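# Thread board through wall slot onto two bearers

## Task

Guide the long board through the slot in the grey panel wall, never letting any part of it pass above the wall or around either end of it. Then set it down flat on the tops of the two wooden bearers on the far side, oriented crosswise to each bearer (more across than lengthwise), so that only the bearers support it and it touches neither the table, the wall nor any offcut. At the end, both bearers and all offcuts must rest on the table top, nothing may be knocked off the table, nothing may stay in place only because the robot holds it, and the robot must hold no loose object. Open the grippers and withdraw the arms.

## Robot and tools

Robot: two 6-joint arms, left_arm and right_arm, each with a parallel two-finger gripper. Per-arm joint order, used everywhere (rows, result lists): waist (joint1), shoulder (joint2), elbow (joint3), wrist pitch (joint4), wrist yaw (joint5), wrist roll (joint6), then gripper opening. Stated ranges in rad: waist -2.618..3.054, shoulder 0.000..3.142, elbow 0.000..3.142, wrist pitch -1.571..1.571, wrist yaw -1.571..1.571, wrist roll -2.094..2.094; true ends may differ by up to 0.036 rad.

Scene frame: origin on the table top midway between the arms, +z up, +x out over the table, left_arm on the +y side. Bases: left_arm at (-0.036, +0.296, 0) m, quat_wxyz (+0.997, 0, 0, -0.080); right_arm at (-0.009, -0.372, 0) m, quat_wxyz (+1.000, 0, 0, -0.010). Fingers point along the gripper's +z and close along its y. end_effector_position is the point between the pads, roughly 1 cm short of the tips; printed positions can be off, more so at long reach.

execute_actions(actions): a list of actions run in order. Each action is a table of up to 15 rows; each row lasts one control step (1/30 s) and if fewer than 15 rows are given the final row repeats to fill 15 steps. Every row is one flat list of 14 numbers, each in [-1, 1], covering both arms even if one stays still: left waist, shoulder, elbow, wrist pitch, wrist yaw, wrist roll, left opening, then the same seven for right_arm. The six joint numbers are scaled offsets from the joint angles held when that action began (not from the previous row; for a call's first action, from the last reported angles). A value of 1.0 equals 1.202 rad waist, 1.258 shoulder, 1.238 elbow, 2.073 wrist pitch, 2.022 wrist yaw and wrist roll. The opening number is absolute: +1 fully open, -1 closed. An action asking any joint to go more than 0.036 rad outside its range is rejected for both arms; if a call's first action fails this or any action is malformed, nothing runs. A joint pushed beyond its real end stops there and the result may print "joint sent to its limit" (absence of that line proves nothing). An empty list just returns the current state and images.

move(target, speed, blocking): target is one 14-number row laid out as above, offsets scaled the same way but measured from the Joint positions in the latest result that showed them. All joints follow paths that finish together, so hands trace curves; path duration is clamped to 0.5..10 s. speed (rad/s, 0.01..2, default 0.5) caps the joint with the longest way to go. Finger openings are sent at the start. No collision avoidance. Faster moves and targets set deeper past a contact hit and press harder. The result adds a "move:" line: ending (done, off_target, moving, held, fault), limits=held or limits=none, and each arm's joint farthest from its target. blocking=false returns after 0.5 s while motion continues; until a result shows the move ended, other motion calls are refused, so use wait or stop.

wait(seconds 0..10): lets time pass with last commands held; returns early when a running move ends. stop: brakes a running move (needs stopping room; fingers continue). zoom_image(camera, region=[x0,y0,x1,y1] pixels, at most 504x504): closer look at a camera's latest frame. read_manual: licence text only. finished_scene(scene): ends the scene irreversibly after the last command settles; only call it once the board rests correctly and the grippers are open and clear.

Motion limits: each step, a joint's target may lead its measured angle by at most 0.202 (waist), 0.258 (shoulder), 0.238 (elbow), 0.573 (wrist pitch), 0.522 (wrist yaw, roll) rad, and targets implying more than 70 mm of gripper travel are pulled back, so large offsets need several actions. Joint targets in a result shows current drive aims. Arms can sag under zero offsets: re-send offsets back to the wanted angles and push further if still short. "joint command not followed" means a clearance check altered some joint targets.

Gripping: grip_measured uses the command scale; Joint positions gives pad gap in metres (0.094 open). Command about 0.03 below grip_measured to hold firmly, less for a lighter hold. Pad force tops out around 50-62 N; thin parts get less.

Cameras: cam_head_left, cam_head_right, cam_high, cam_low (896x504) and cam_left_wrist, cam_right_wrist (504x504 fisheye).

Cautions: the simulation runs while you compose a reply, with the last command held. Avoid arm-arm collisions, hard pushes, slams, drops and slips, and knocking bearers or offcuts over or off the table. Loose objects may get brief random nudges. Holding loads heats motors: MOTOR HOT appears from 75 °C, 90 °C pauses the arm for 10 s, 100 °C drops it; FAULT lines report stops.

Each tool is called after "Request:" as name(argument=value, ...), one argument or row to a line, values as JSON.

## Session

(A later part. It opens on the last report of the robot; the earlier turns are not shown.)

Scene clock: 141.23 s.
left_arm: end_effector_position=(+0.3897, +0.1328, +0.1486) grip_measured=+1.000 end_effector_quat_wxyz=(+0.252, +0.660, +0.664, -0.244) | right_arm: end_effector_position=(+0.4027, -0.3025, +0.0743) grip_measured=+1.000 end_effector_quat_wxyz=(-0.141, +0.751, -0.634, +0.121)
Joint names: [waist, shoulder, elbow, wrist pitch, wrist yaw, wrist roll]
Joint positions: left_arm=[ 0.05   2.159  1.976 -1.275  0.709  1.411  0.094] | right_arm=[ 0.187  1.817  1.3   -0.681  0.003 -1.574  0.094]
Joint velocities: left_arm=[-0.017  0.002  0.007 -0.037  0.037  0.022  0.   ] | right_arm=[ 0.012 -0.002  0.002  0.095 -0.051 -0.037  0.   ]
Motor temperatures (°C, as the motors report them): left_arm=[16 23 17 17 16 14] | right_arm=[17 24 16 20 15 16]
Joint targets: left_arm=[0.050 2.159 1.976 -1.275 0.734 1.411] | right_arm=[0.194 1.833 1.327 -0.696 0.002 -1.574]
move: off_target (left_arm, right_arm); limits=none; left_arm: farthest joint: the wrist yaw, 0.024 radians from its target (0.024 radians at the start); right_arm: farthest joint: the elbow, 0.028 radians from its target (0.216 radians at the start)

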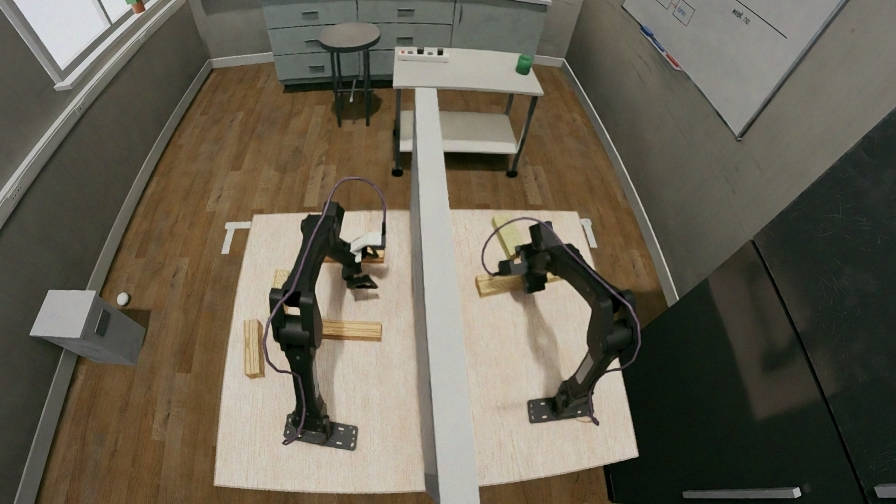

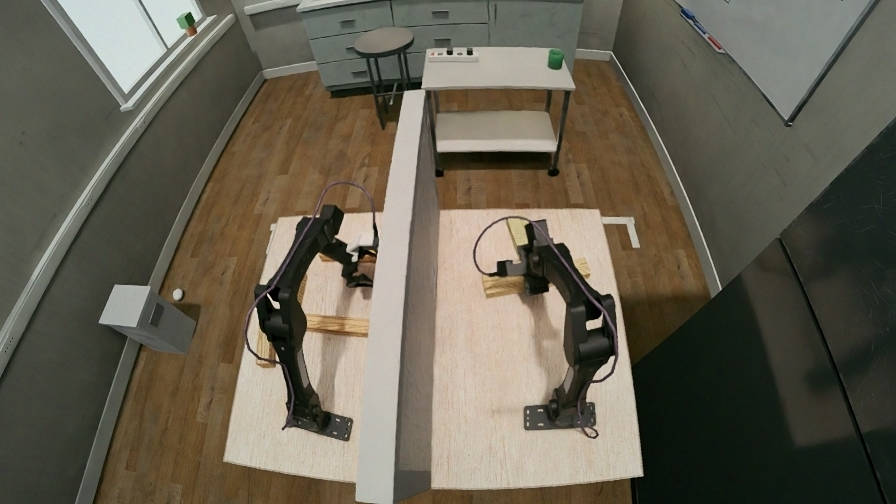

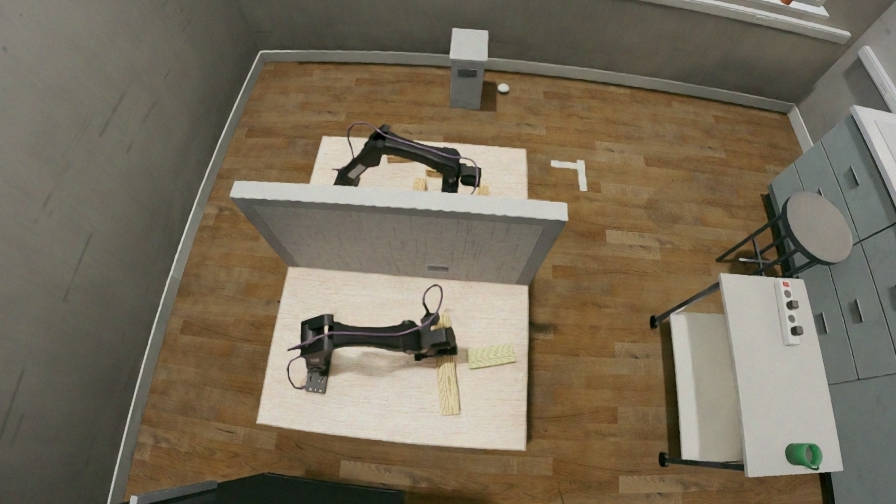

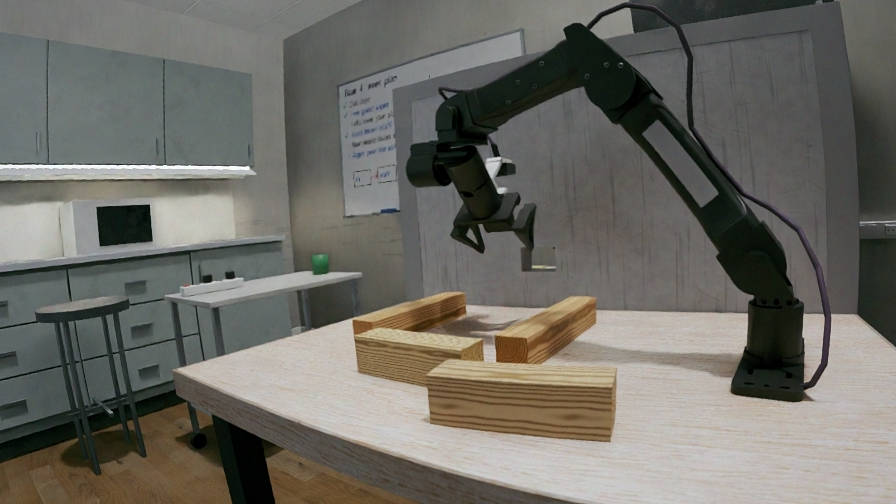

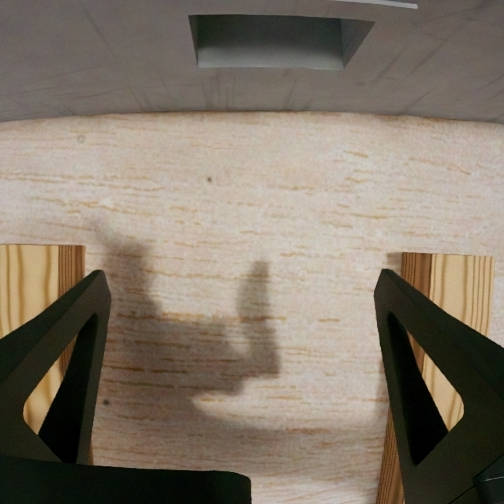

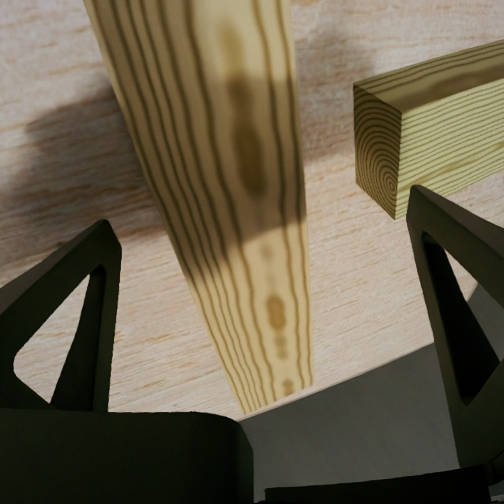

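Request:
move(
  target=[0,0,0,0,0.012,0,1, 0.006,0.307,0.351,-0.191,0,0,0.6],
  speed=0.5,
)

Scene clock: 143.00 s.
left_arm: end_effector_position=(+0.3897, +0.1329, +0.1485) grip_measured=+1.000 end_effector_quat_wxyz=(+0.252, +0.660, +0.665, -0.244) | right_arm: end_effector_position=(+0.4063, -0.3021, +0.0195) grip_measured=+0.603 end_effector_quat_wxyz=(-0.003, +0.764, -0.645, +0.005)
Joint names: [waist, shoulder, elbow, wrist pitch, wrist yaw, wrist roll]
Joint positions: left_arm=[ 0.05   2.159  1.976 -1.275  0.708  1.411  0.094] | right_arm=[ 0.187  2.197  1.698 -1.061  0.004 -1.574  0.075]
Joint velocities: left_arm=[-0.002 -0.007  0.012  0.007 -0.022 -0.051  0.   ] | right_arm=[ 0.022 -0.007 -0.002 -0.007  0.007 -0.037 -0.002]
Motor temperatures (°C, as the motors report them): left_arm=[16 23 17 17 16 14] | right_arm=[17 24 16 20 15 16]
Joint targets: left_arm=[0.050 2.159 1.976 -1.275 0.733 1.411] | right_arm=[0.194 2.203 1.734 -1.076 0.003 -1.574]
move: off_target (left_arm, right_arm); limits=none; left_arm: farthest joint: the wrist yaw, 0.025 radians from its target (0.024 radians at the start); right_arm: farthest joint: the elbow, 0.036 radians from its target (0.435 radians at the start)

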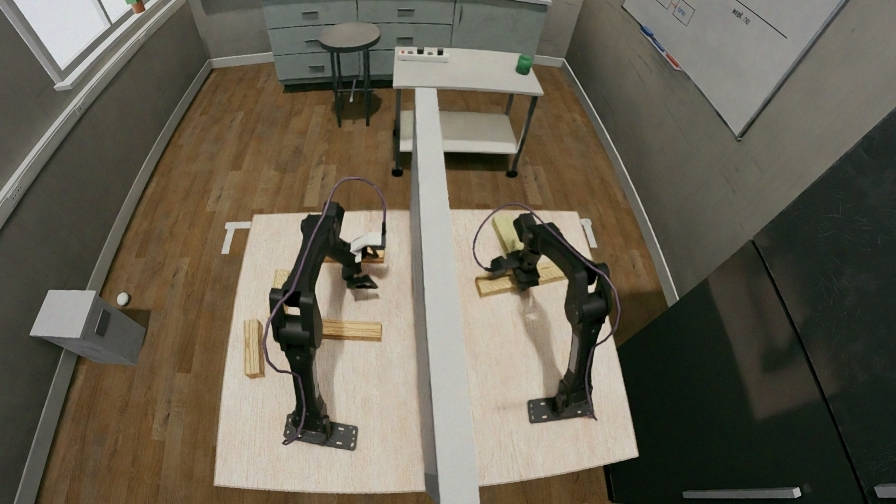

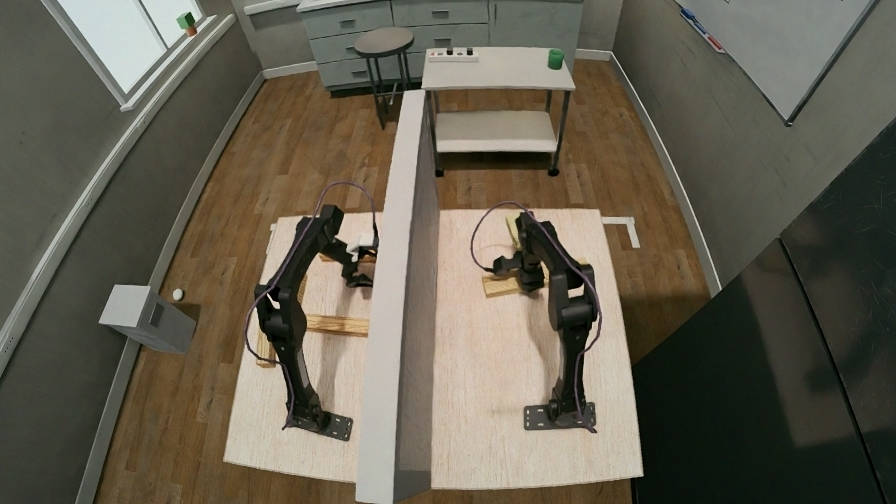

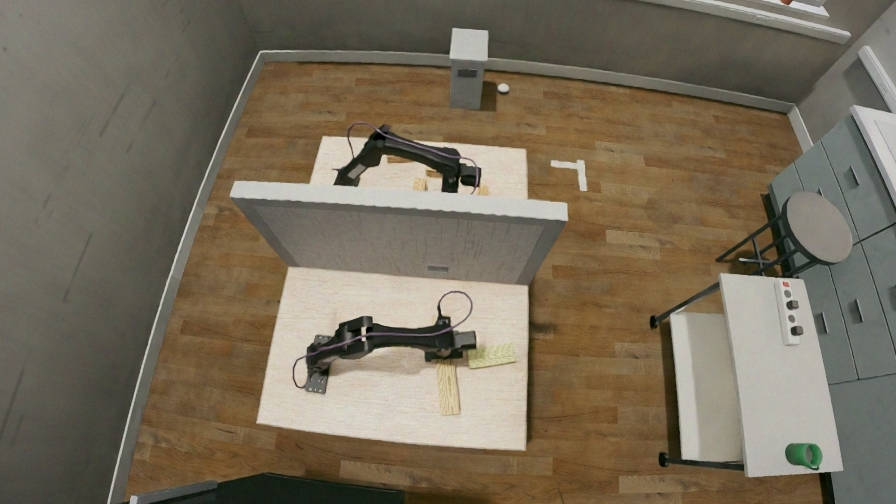

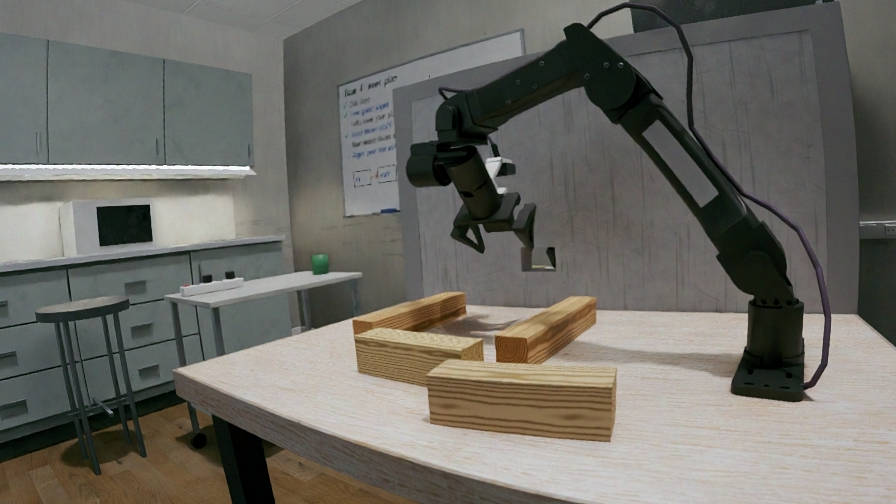

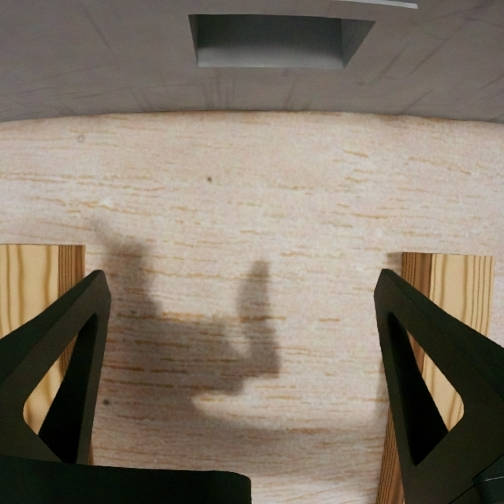

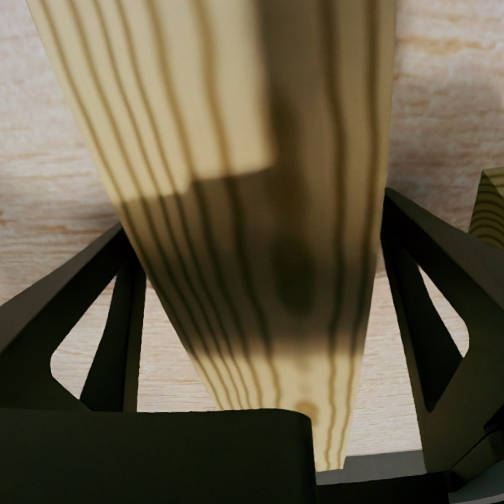

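Request:
execute_actions(
  actions=[
    [[0,0,0,0,0.012,0,1, 0,0,0,0,0,0,-0.3]],
    [[0,0,0,0,0,0,1, 0,0,0,0,0,0,-0.3]],
  ],
)

Scene clock: 144.10 s.
left_arm: end_effector_position=(+0.3899, +0.1336, +0.1479) grip_measured=+1.000 end_effector_quat_wxyz=(+0.250, +0.661, +0.665, -0.241) | right_arm: end_effector_position=(+0.4066, -0.3022, +0.0195) grip_measured=+0.252 end_effector_quat_wxyz=(-0.003, +0.764, -0.646, +0.005)
Joint names: [waist, shoulder, elbow, wrist pitch, wrist yaw, wrist roll]
Joint positions: left_arm=[ 0.05   2.159  1.976 -1.275  0.703  1.411  0.094] | right_arm=[ 0.187  2.197  1.698 -1.06   0.005 -1.572  0.059]
Joint velocities: left_arm=[ 0.027 -0.012 -0.007 -0.051 -0.051 -0.022  0.   ] | right_arm=[-0.017  0.002 -0.022  0.007  0.022 -0.066 -0.   ]
Motor temperatures (°C, as the motors report them): left_arm=[16 23 17 17 16 14] | right_arm=[17 24 16 20 15 16]
Joint targets: left_arm=[0.050 2.159 1.976 -1.275 0.708 1.411] | right_arm=[0.187 2.197 1.698 -1.060 0.005 -1.572]
Step readings (joint positions; steps 1 to 15: 1st action; 16 to 30: 2nd action):
0: left_arm=[0.050 2.159 1.976 -1.275 0.708 1.411] | right_arm=[0.187 2.197 1.698 -1.062 0.004 -1.574]
1: left_arm=[0.050 2.159 1.976 -1.275 0.708 1.411] | right_arm=[0.187 2.197 1.698 -1.062 0.004 -1.574]
2: left_arm=[0.050 2.159 1.976 -1.275 0.708 1.411] | right_arm=[0.187 2.197 1.698 -1.060 0.004 -1.574]
4: left_arm=[0.050 2.159 1.976 -1.275 0.708 1.411] | right_arm=[0.187 2.197 1.698 -1.060 0.005 -1.572]
8: left_arm=[0.050 2.159 1.976 -1.275 0.708 1.411] | right_arm=[0.187 2.197 1.698 -1.060 0.005 -1.572]
15: left_arm=[0.050 2.159 1.976 -1.275 0.708 1.411] | right_arm=[0.187 2.197 1.698 -1.060 0.005 -1.572]
16: left_arm=[0.050 2.159 1.976 -1.275 0.708 1.411] | right_arm=[0.187 2.197 1.698 -1.060 0.005 -1.572]
17: left_arm=[0.050 2.159 1.976 -1.275 0.707 1.411] | right_arm=[0.187 2.197 1.698 -1.060 0.005 -1.572]
19: left_arm=[0.050 2.159 1.976 -1.275 0.705 1.411] | right_arm=[0.187 2.197 1.698 -1.060 0.005 -1.572]
23: left_arm=[0.050 2.159 1.976 -1.275 0.704 1.411] | right_arm=[0.187 2.197 1.698 -1.060 0.005 -1.572]
30: Joint positions above

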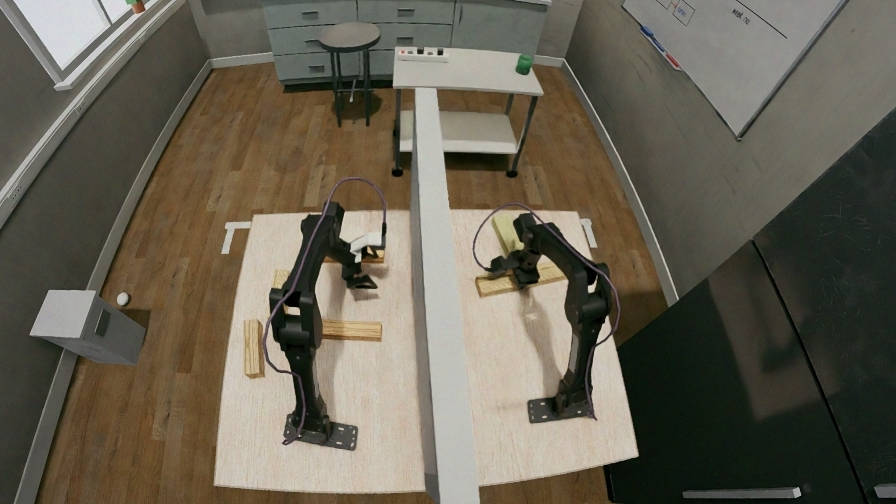

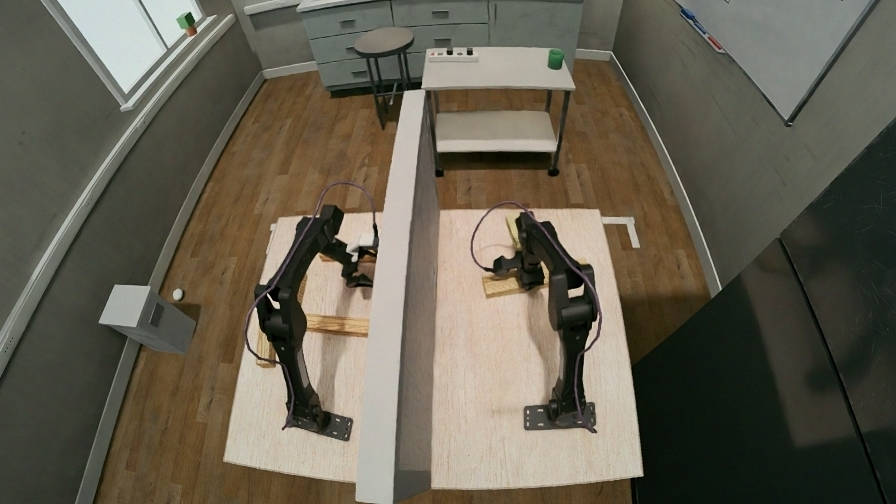

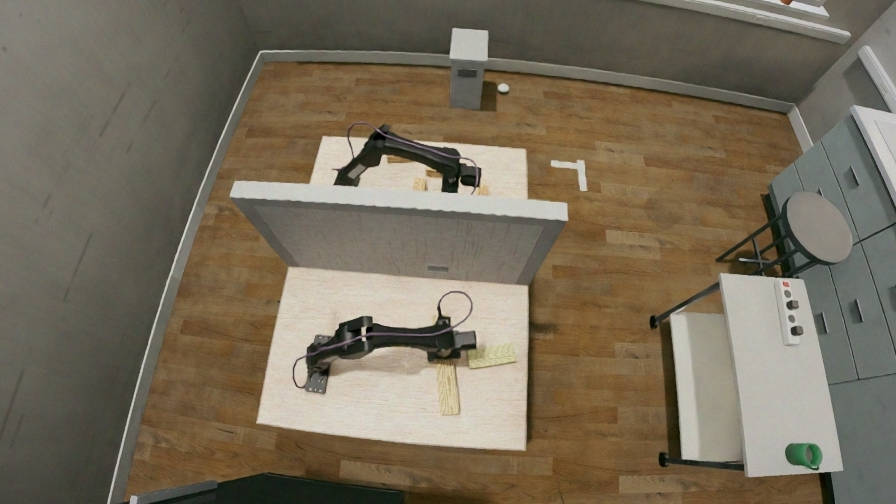

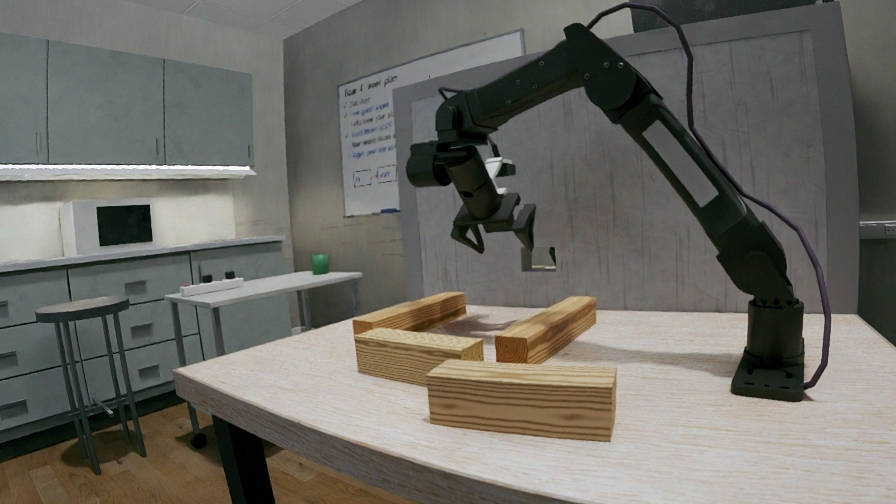

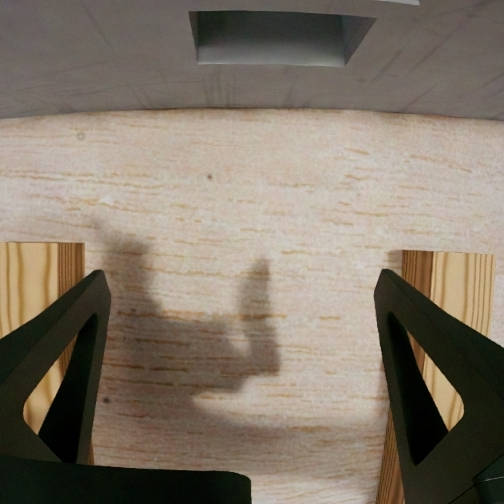

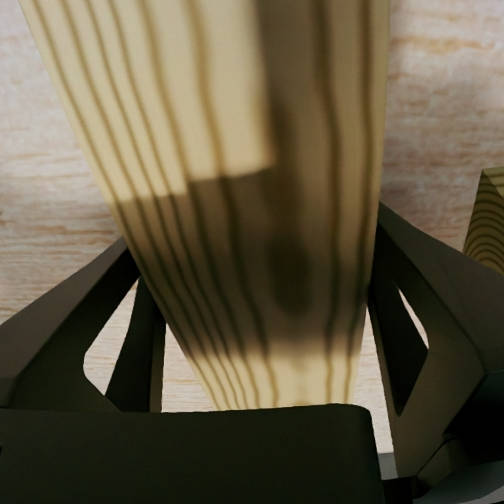

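Request:
move(
  target=[0,0,0,0,0.015,0,1, 0.015,-0.146,0.053,-0.098,0,0.092,0.2],
  speed=0.4,
)

Scene clock: 145.57 s.
left_arm: end_effector_position=(+0.3897, +0.1329, +0.1485) grip_measured=+1.000 end_effector_quat_wxyz=(+0.252, +0.660, +0.665, -0.244) | right_arm: end_effector_position=(+0.3785, -0.3028, +0.0891) grip_measured=+0.252 end_effector_quat_wxyz=(-0.004, +0.706, -0.708, +0.006)
Joint names: [waist, shoulder, elbow, wrist pitch, wrist yaw, wrist roll]
Joint positions: left_arm=[ 0.05   2.159  1.976 -1.275  0.708  1.411  0.094] | right_arm=[ 0.197  2.037  1.73  -1.25   0.005 -1.392  0.059]
Joint velocities: left_arm=[-0.007  0.007 -0.017  0.066 -0.007 -0.022  0.   ] | right_arm=[ 0.017 -0.007  0.002  0.037  0.007  0.037 -0.002]
Motor temperatures (°C, as the motors report them): left_arm=[16 23 17 17 16 14] | right_arm=[17 25 17 20 15 16]
Joint targets: left_arm=[0.050 2.159 1.976 -1.275 0.733 1.411] | right_arm=[0.205 2.013 1.764 -1.263 0.004 -1.386]
move: off_target (left_arm, right_arm); limits=none; left_arm: farthest joint: the wrist yaw, 0.025 radians from its target (0.031 radians at the start); right_arm: farthest joint: the elbow, 0.034 radians from its target (0.065 radians at the start)

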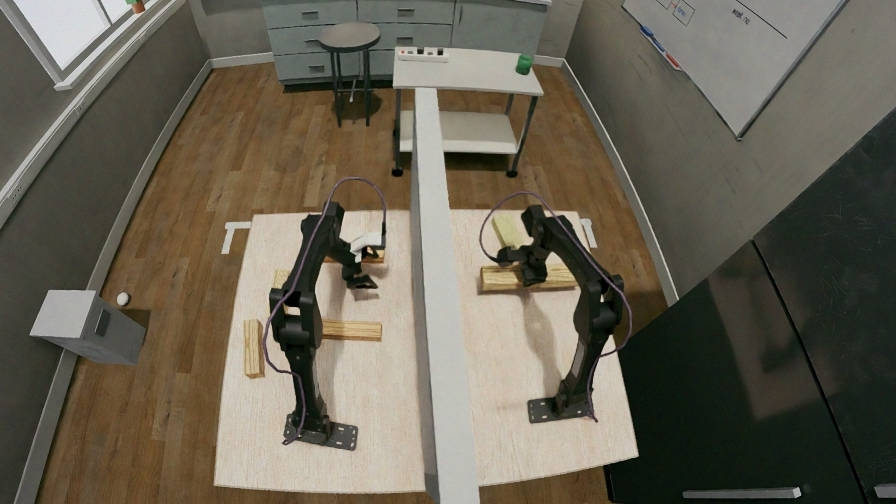

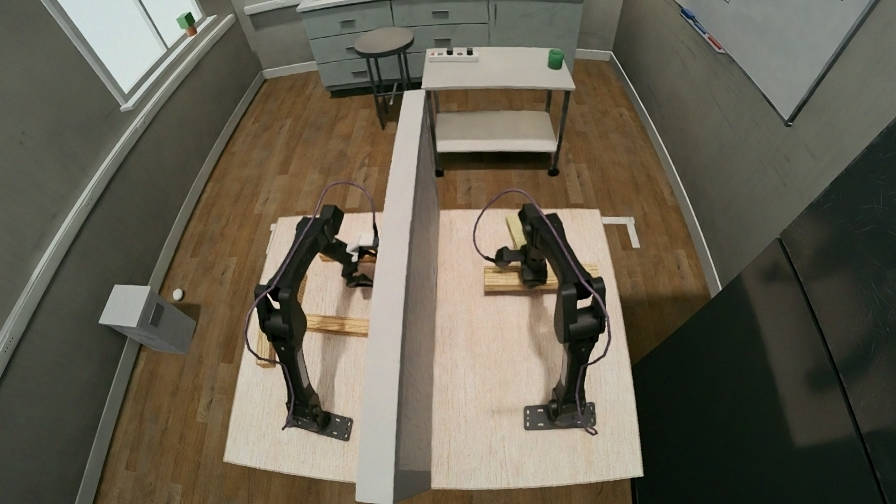

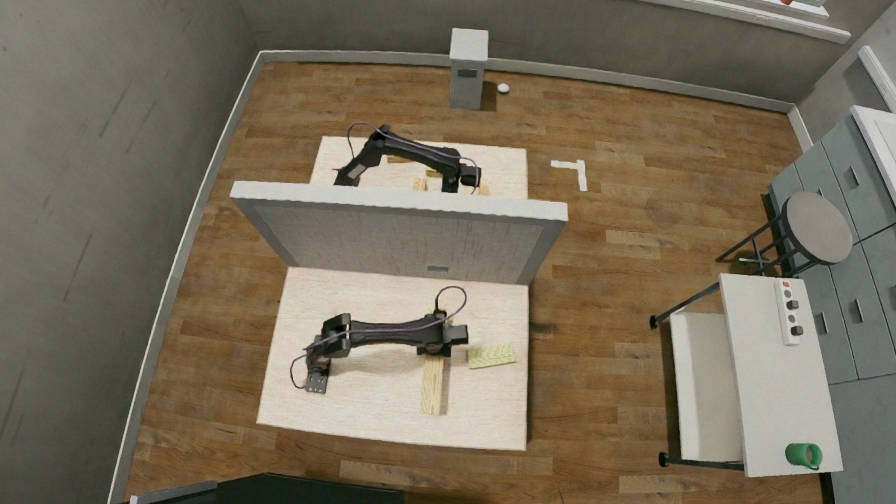

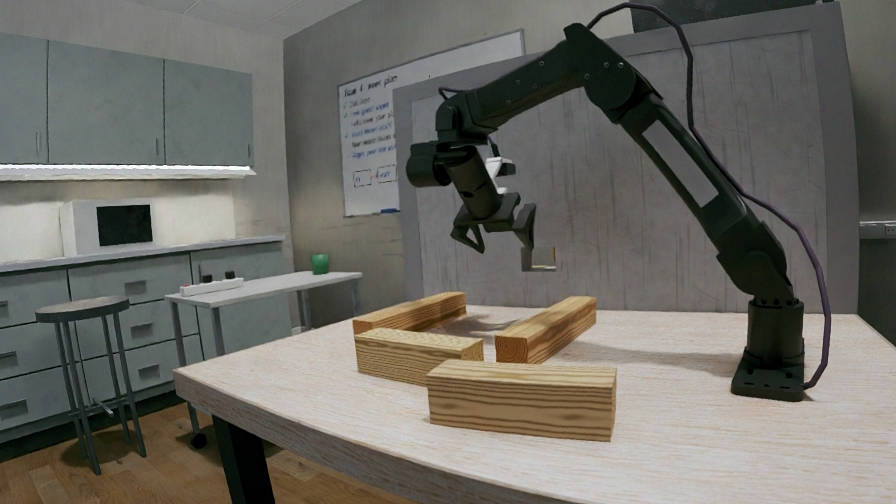

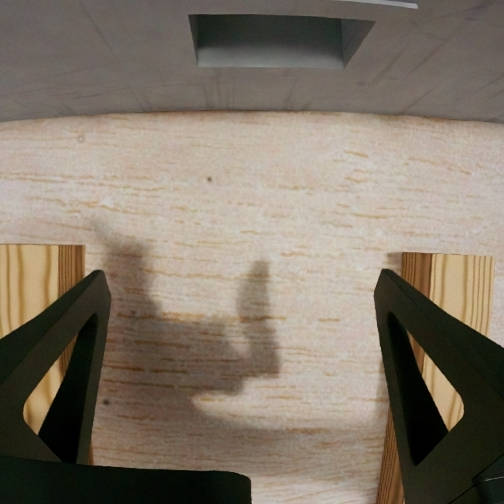

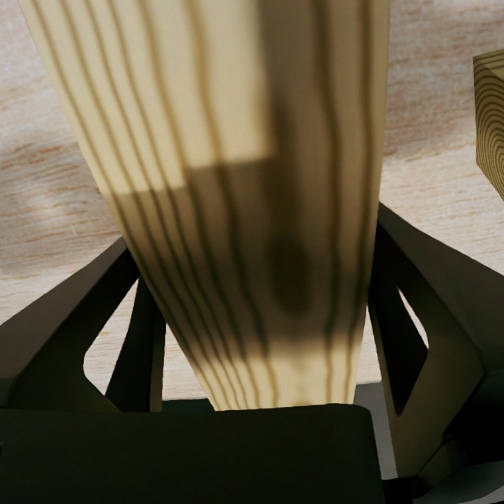

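Request:
move(
  target=[0,0,0,0,0.012,0,1, 0.209,0.112,0.189,-0.04,0,0.119,0.2],
  speed=0.3,
)

Scene clock: 147.20 s.
left_arm: end_effector_position=(+0.3898, +0.1329, +0.1485) grip_measured=+1.000 end_effector_quat_wxyz=(+0.252, +0.660, +0.665, -0.243) | right_arm: end_effector_position=(+0.3739, -0.1958, +0.0795) grip_measured=+0.252 end_effector_quat_wxyz=(+0.006, +0.713, -0.701, -0.001)
Joint names: [waist, shoulder, elbow, wrist pitch, wrist yaw, wrist roll]
Joint positions: left_arm=[ 0.05   2.159  1.976 -1.275  0.708  1.411  0.094] | right_arm=[ 0.45   2.185  1.919 -1.316  0.001 -1.158  0.059]
Joint velocities: left_arm=[ 0.002 -0.007 -0.017 -0.022 -0.022 -0.051  0.   ] | right_arm=[-0.012 -0.007  0.002 -0.022  0.037  0.037  0.   ]
Motor temperatures (°C, as the motors report them): left_arm=[16 23 17 17 16 14] | right_arm=[17 25 17 19 15 16]
Joint targets: left_arm=[0.050 2.159 1.976 -1.275 0.733 1.411] | right_arm=[0.448 2.178 1.964 -1.333 0.005 -1.152]
move: off_target (left_arm, right_arm); limits=none; left_arm: farthest joint: the wrist yaw, 0.024 radians from its target (0.024 radians at the start); right_arm: farthest joint: the elbow, 0.045 radians from its target (0.234 radians at the start)

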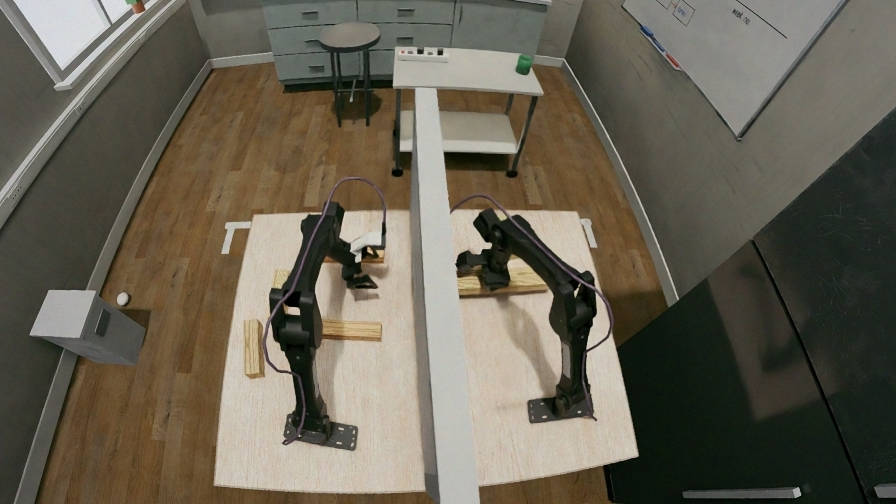

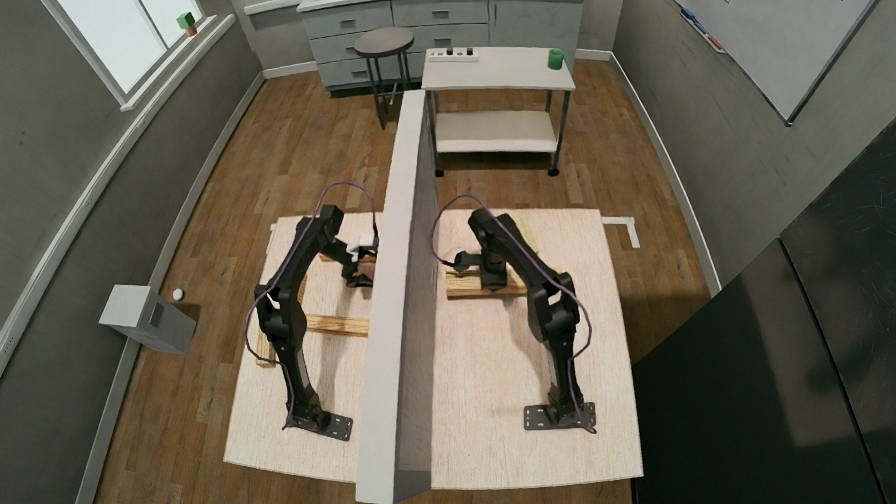

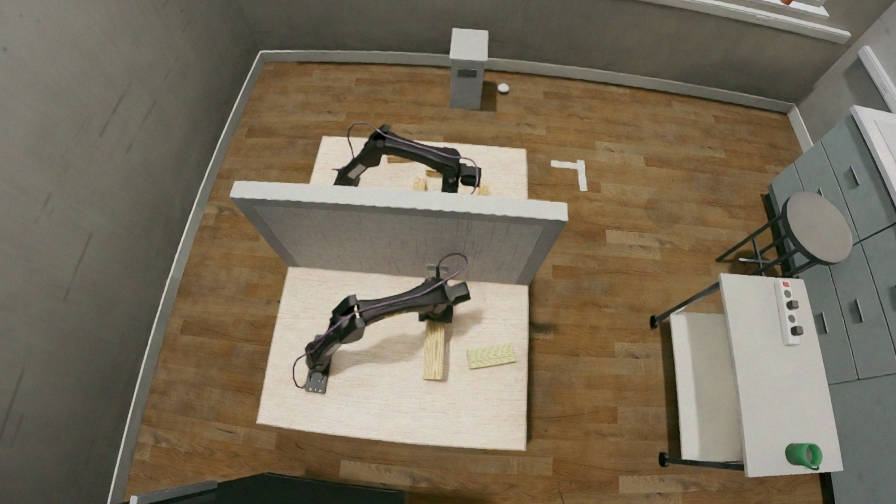

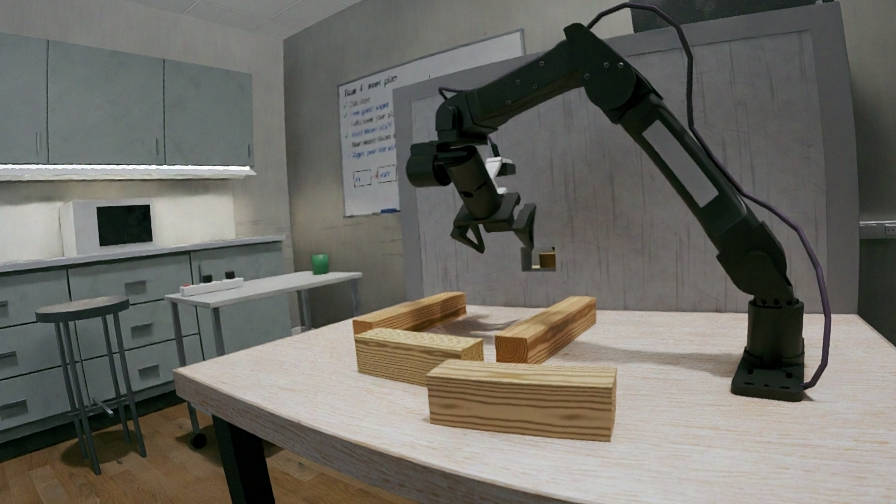

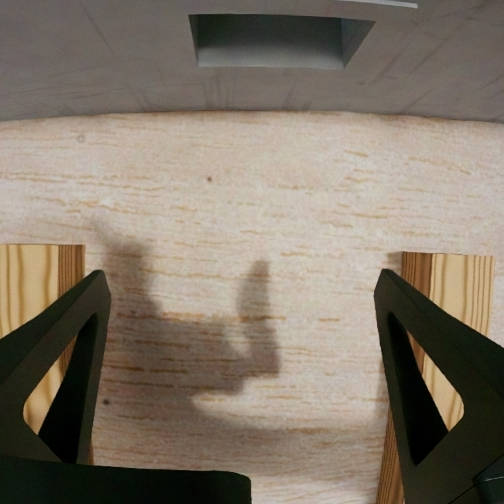

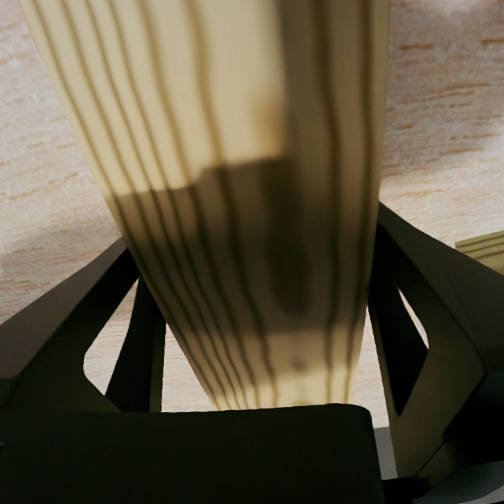

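Request:
execute_actions(
  actions=[
    [[0,0,0,0,0.012,0,1, 0,-0.016,0.05,0,0,0,0.2]],
  ],
)

Request:
zoom_image(
  camera="cam_low",
  region=[490, 225, 590, 290],
)

Scene clock: 147.97 s.
left_arm: end_effector_position=(+0.3898, +0.1329, +0.1485) grip_measured=+1.000 end_effector_quat_wxyz=(+0.252, +0.660, +0.665, -0.243) | right_arm: end_effector_position=(+0.3790, -0.1935, +0.0849) grip_measured=+0.252 end_effector_quat_wxyz=(-0.005, +0.713, -0.701, +0.003)
Joint names: [waist, shoulder, elbow, wrist pitch, wrist yaw, wrist roll]
Joint positions: left_arm=[ 0.05   2.159  1.976 -1.275  0.708  1.411  0.094] | right_arm=[ 0.45   2.185  1.941 -1.316  0.001 -1.158  0.059]
Joint velocities: left_arm=[-0.007 -0.017 -0.007 -0.125 -0.007 -0.022  0.   ] | right_arm=[ 0.002 -0.017  0.012 -0.066 -0.007 -0.037 -0.   ]
Motor temperatures (°C, as the motors report them): left_arm=[16 23 17 17 16 14] | right_arm=[17 25 17 19 15 16]
Joint targets: left_arm=[0.050 2.159 1.976 -1.275 0.732 1.411] | right_arm=[0.450 2.165 1.982 -1.317 0.001 -1.158]
Step readings (joint positions):
0: left_arm=[0.050 2.159 1.976 -1.275 0.708 1.411] | right_arm=[0.450 2.185 1.919 -1.317 0.001 -1.158]
1: left_arm=[0.050 2.159 1.976 -1.275 0.708 1.411] | right_arm=[0.450 2.185 1.923 -1.318 0.001 -1.158]
2: left_arm=[0.050 2.159 1.976 -1.275 0.708 1.411] | right_arm=[0.450 2.185 1.926 -1.318 0.001 -1.158]
4: left_arm=[0.050 2.159 1.976 -1.275 0.708 1.411] | right_arm=[0.450 2.185 1.935 -1.318 0.001 -1.158]
8: left_arm=[0.050 2.159 1.976 -1.275 0.708 1.411] | right_arm=[0.450 2.185 1.941 -1.316 0.001 -1.158]
15: Joint positions above

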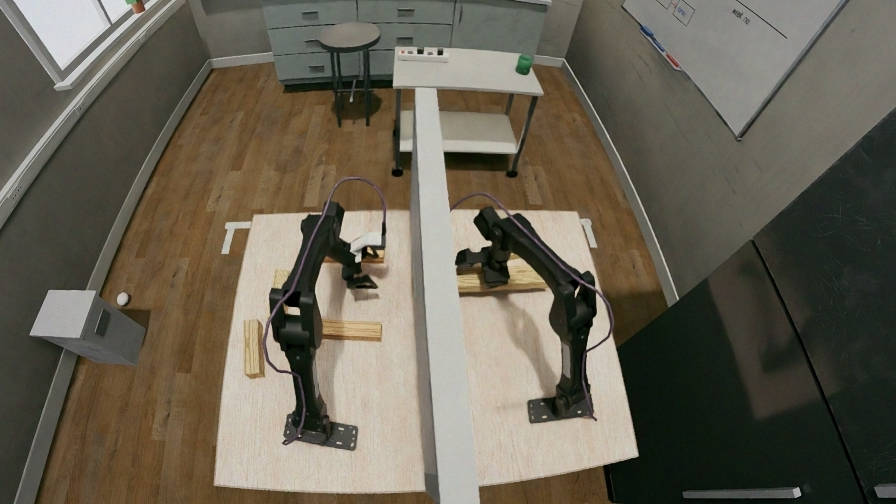

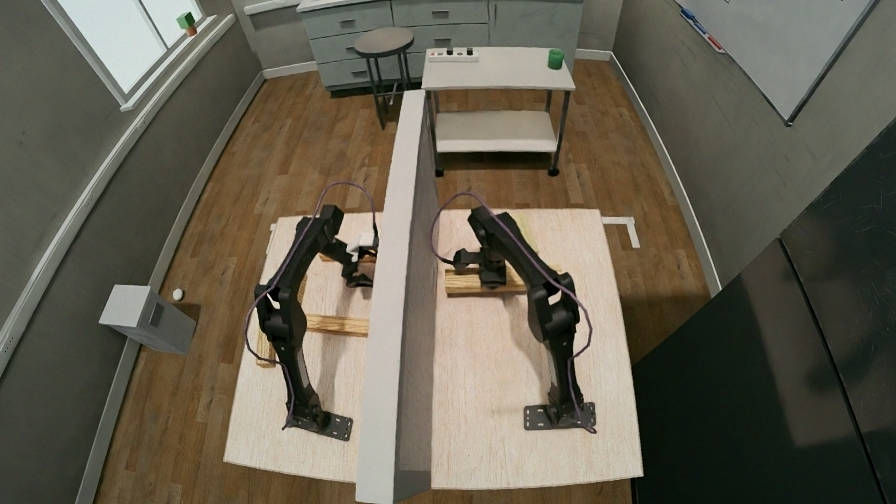

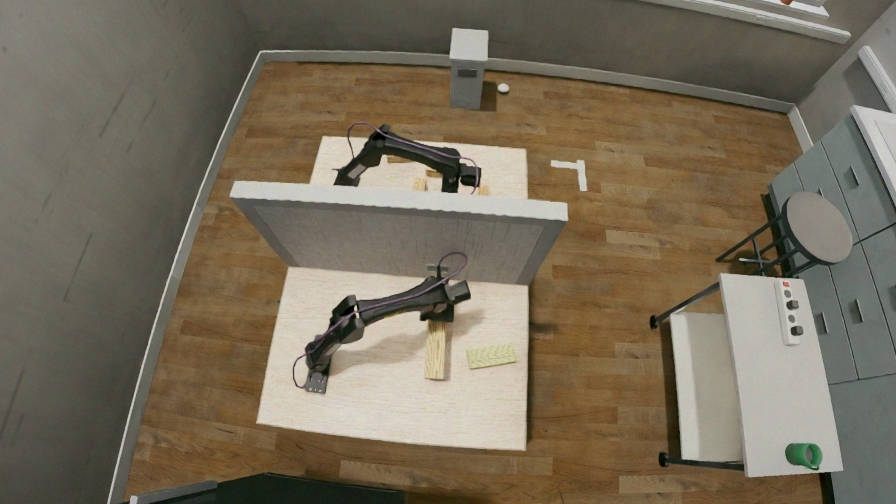

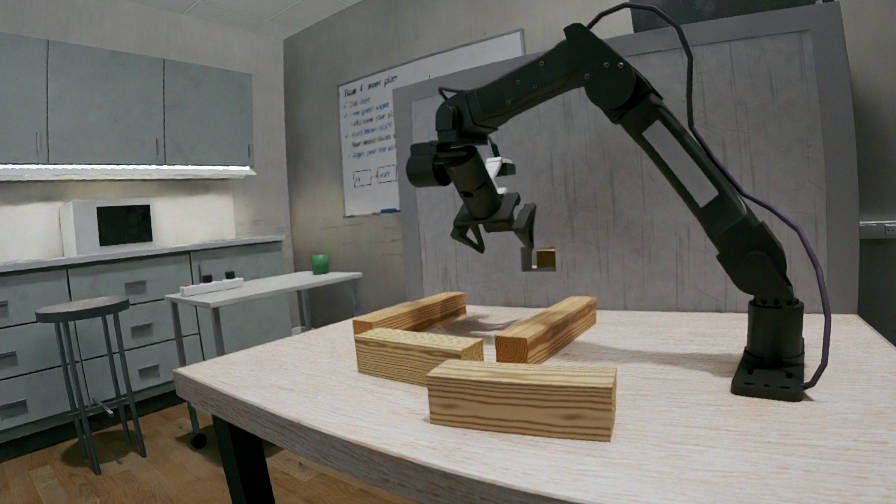

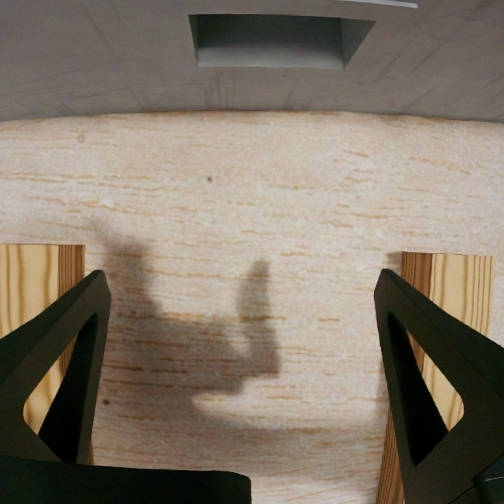

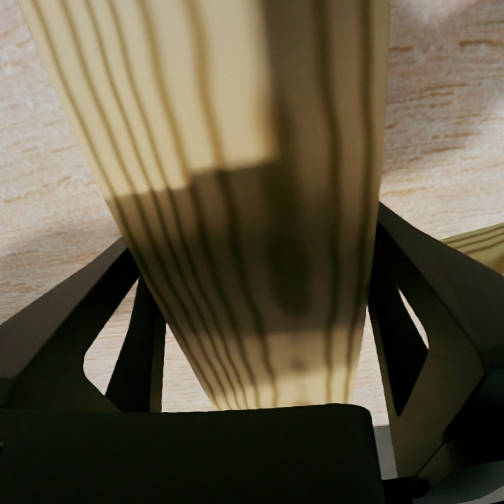

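Region (490, 225, 590, 290) of cam_low's 896x504 image, scaled by 5.040, with more detail than that image has; it fills the top 328 rows of this view, and the rest is white.

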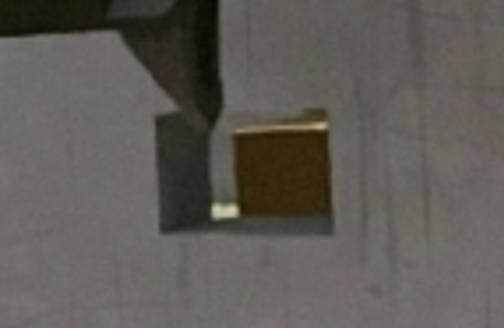

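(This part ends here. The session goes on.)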